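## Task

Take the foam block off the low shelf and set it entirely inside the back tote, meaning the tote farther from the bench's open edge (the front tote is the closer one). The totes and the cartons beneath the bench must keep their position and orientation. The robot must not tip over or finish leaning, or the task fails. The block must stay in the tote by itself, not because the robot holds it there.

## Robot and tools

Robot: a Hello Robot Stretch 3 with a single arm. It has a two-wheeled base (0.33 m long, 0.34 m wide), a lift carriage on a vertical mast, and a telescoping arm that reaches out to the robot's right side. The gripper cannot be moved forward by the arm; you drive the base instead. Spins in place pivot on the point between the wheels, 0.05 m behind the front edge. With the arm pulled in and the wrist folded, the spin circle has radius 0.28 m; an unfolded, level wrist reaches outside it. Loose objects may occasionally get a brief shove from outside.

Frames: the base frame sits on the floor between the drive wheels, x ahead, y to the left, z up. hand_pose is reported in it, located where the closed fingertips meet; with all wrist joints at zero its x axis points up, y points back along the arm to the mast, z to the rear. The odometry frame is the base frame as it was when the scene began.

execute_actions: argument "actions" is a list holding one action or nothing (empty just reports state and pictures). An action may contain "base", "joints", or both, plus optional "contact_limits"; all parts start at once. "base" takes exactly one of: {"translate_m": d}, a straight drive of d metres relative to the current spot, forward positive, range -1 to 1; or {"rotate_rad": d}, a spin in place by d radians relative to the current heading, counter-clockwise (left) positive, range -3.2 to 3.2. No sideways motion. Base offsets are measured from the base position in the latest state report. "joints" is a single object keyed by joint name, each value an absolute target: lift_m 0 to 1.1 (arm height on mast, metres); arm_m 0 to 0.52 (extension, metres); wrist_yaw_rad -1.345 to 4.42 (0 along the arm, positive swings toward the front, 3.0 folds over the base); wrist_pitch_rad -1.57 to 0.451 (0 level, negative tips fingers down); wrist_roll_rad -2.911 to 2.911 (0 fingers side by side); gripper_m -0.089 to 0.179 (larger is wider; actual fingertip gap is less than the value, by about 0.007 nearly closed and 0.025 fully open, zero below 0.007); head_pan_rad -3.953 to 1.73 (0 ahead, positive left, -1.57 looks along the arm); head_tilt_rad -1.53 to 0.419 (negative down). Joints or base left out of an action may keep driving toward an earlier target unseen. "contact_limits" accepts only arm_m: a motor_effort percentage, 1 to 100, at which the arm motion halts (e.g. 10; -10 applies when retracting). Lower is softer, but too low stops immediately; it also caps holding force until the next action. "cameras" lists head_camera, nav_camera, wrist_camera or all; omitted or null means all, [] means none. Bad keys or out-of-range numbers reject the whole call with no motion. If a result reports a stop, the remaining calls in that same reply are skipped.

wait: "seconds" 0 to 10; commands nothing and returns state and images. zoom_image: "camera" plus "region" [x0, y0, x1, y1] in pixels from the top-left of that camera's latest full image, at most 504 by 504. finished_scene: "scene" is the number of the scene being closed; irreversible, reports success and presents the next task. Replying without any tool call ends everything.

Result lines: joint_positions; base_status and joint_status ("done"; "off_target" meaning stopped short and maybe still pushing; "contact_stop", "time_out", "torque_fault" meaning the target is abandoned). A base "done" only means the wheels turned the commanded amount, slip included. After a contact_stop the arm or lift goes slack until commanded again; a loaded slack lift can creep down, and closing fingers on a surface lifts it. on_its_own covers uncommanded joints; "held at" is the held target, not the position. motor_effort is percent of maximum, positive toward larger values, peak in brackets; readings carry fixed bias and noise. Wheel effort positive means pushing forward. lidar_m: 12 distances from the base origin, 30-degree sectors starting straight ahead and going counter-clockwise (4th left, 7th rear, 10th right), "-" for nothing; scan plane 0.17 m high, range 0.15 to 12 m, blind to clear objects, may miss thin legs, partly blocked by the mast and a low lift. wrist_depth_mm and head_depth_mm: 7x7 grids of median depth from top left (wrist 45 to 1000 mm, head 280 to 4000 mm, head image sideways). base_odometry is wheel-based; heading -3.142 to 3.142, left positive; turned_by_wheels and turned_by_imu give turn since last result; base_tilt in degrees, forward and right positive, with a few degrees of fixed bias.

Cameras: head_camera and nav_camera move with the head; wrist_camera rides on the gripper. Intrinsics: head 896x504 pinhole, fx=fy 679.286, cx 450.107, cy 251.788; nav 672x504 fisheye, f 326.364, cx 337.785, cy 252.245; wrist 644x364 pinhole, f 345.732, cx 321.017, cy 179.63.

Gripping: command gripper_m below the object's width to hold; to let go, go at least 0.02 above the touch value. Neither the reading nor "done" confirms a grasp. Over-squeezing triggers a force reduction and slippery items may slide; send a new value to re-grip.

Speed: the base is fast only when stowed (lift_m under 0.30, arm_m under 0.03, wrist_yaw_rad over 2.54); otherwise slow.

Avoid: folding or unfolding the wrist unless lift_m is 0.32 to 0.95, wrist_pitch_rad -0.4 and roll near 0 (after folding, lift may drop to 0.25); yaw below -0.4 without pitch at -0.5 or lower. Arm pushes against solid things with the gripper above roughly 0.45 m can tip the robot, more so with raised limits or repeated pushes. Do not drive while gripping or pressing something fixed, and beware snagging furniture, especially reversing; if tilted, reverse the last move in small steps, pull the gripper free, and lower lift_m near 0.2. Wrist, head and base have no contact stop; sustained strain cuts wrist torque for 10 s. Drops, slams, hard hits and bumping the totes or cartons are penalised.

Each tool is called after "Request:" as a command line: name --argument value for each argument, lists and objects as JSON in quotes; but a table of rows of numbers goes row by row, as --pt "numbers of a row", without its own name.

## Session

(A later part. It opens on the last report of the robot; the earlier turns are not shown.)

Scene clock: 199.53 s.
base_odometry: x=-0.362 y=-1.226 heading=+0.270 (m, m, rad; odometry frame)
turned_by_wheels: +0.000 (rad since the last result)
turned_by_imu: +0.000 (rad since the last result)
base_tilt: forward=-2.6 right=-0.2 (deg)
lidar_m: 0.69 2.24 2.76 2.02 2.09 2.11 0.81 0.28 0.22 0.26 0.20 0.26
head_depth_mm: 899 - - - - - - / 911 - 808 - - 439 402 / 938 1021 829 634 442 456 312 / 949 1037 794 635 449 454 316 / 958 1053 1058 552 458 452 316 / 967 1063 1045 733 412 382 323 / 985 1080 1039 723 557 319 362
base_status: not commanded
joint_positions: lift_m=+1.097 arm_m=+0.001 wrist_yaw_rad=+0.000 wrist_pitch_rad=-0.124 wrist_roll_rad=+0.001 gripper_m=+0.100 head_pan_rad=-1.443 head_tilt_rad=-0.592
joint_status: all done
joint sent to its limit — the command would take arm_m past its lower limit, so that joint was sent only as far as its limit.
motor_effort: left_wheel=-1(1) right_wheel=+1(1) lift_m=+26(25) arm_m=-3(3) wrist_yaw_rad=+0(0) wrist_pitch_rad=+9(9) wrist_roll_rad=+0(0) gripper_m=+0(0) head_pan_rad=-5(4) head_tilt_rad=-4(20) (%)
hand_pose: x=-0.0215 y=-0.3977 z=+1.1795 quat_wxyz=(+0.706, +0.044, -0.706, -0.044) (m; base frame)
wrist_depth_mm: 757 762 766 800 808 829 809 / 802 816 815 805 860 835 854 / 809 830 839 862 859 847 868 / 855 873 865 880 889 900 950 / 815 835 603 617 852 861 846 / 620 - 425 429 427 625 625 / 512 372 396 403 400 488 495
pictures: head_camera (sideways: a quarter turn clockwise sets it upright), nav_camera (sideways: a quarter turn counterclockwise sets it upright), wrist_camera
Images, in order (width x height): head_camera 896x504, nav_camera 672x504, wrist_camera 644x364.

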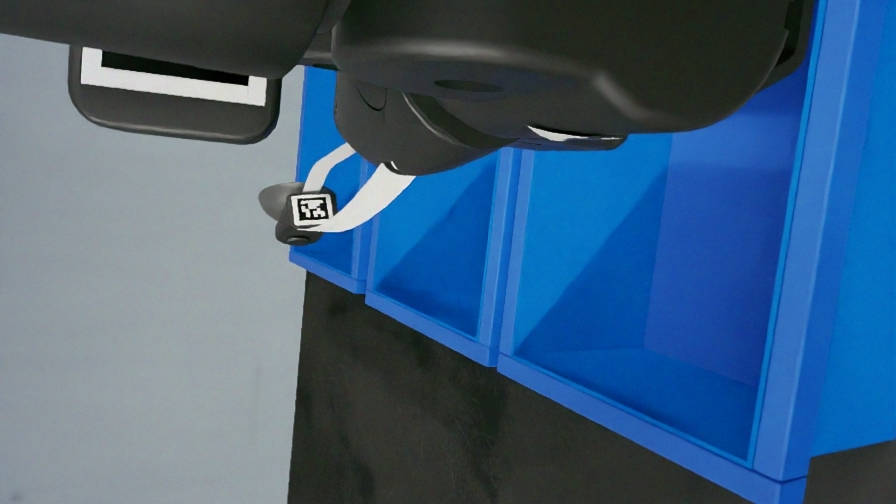

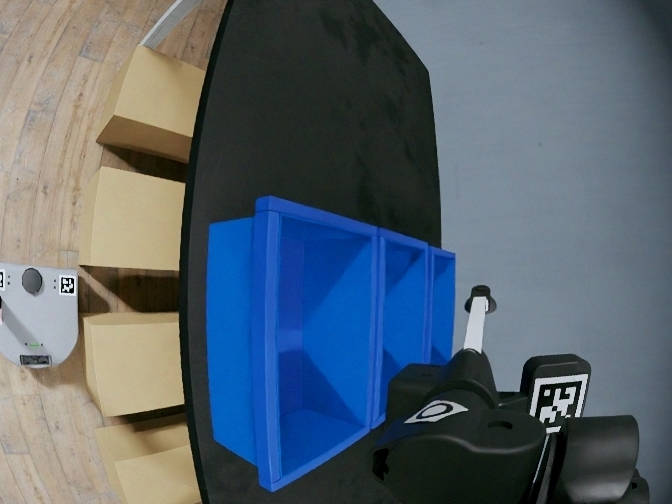

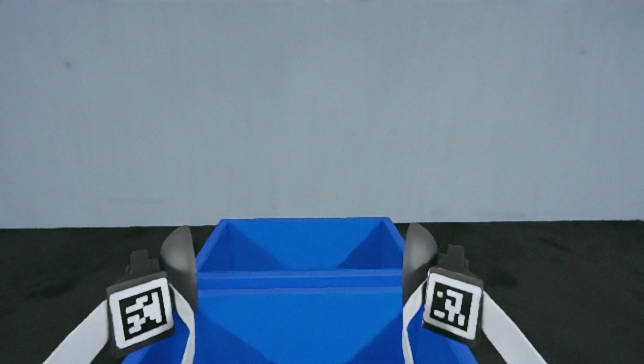

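Request:
execute_actions --actions '[{"joints": {"arm_m": 0.4, "wrist_pitch_rad": -0.5}}]' --cameras '["wrist_camera", "head_camera"]'

Scene clock: 240.87 s.
base_odometry: x=-0.362 y=-1.226 heading=+0.270 (m, m, rad; odometry frame)
turned_by_wheels: +0.000 (rad since the last result)
turned_by_imu: +0.000 (rad since the last result)
base_tilt: forward=-2.6 right=-0.1 (deg)
lidar_m: 0.69 2.24 2.76 2.02 2.10 2.11 0.80 0.28 0.22 0.26 0.20 0.26
head_depth_mm: - 1021 798 616 432 455 404 / 916 - 804 621 438 457 403 / 932 1016 814 626 442 456 312 / 947 1040 814 634 449 454 315 / 958 1051 1061 552 458 452 315 / 974 1065 1045 727 411 382 323 / 988 1086 1032 722 556 319 362
base_status: not commanded
joint_positions: lift_m=+1.097 arm_m=+0.400 wrist_yaw_rad=+0.000 wrist_pitch_rad=-0.512 wrist_roll_rad=+0.001 gripper_m=+0.100 head_pan_rad=-1.443 head_tilt_rad=-0.593
joint_status: all done
motor_effort: left_wheel=-1(1) right_wheel=+1(1) lift_m=+25(25) arm_m=+2(3) wrist_yaw_rad=+1(1) wrist_pitch_rad=+4(9) wrist_roll_rad=+0(0) gripper_m=+0(1) head_pan_rad=-5(5) head_tilt_rad=-3(4) (%)
hand_pose: x=-0.0216 y=-0.7563 z=+1.0887 quat_wxyz=(+0.684, +0.179, -0.684, -0.179) (m; base frame)
wrist_depth_mm: 423 425 432 436 440 446 453 / 455 459 469 472 482 483 493 / 497 508 509 515 531 543 538 / 482 480 490 488 497 499 505 / 402 246 248 249 339 419 423 / 223 - 270 274 277 232 363 / 195 292 300 300 306 206 318
pictures: head_camera (sideways: a quarter turn clockwise sets it upright), wrist_camera
Images, in order (width x height): head_camera 896x504, wrist_camera 644x364.

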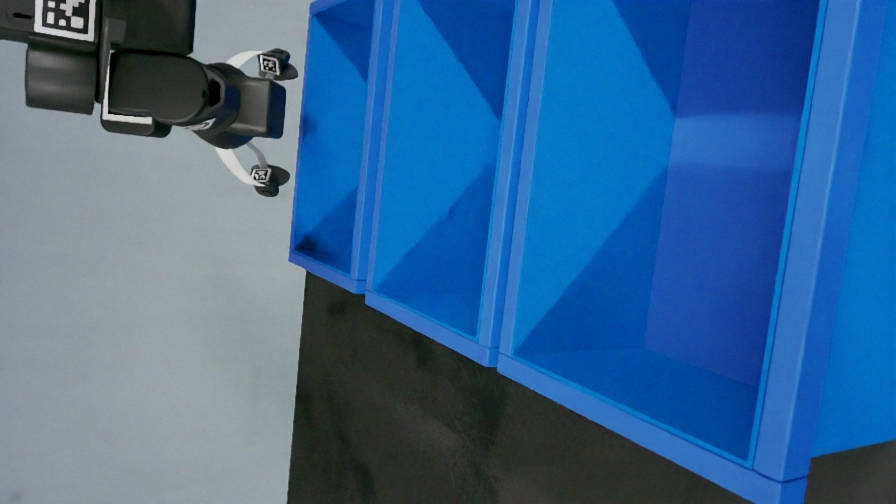

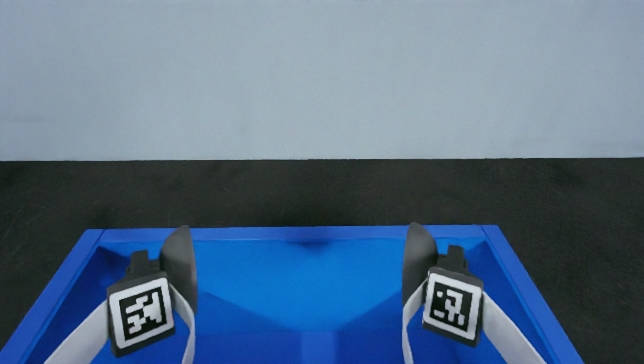

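Request:
execute_actions --actions '[{"joints": {"arm_m": 0.36, "wrist_pitch_rad": -0.65}}]' --cameras '["wrist_camera"]'

Scene clock: 247.23 s.
base_odometry: x=-0.362 y=-1.226 heading=+0.270 (m, m, rad; odometry frame)
turned_by_wheels: +0.000 (rad since the last result)
turned_by_imu: +0.000 (rad since the last result)
base_tilt: forward=-2.5 right=-0.2 (deg)
lidar_m: 0.69 2.24 2.76 2.02 2.10 2.11 0.81 0.28 0.22 0.26 0.20 0.26
head_depth_mm: - 1021 809 615 431 455 404 / 920 - 803 622 438 459 403 / 936 1025 822 629 442 456 312 / 946 1039 813 634 449 454 315 / 961 1046 1056 551 458 451 316 / 974 1066 1046 729 411 382 322 / 988 1078 1037 721 556 319 362
base_status: not commanded
joint_positions: lift_m=+1.097 arm_m=+0.360 wrist_yaw_rad=+0.000 wrist_pitch_rad=-0.659 wrist_roll_rad=+0.001 gripper_m=+0.100 head_pan_rad=-1.443 head_tilt_rad=-0.593
joint_status: all done
motor_effort: left_wheel=-1(1) right_wheel=+1(1) lift_m=+25(25) arm_m=-4(4) wrist_yaw_rad=+1(0) wrist_pitch_rad=+3(3) wrist_roll_rad=+0(0) gripper_m=+0(0) head_pan_rad=-4(5) head_tilt_rad=-3(4) (%)
hand_pose: x=-0.0216 y=-0.6930 z=+1.0592 quat_wxyz=(+0.669, +0.229, -0.669, -0.229) (m; base frame)
wrist_depth_mm: 486 490 488 492 506 507 513 / 511 522 525 540 544 550 550 / 443 268 273 278 282 475 486 / 376 280 298 300 302 276 408 / 209 268 333 334 336 223 356 / 198 236 302 262 306 210 311 / 189 259 266 234 274 205 178
pictures: wrist_camera
Images, in order (width x height): wrist_camera 644x364.

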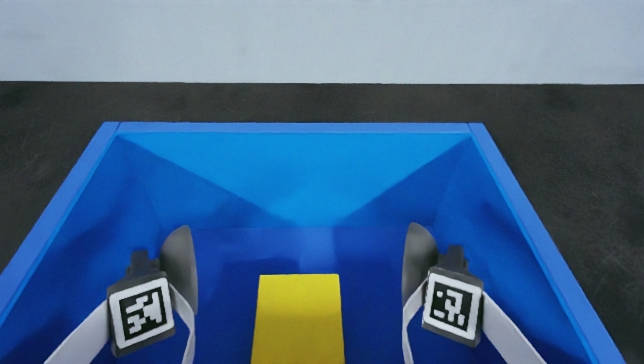

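The block is in the farthest (back) tote, well below the rim. Ending scene 1.

Request:
finished_scene --scene 1

The scene is finished: the task was done.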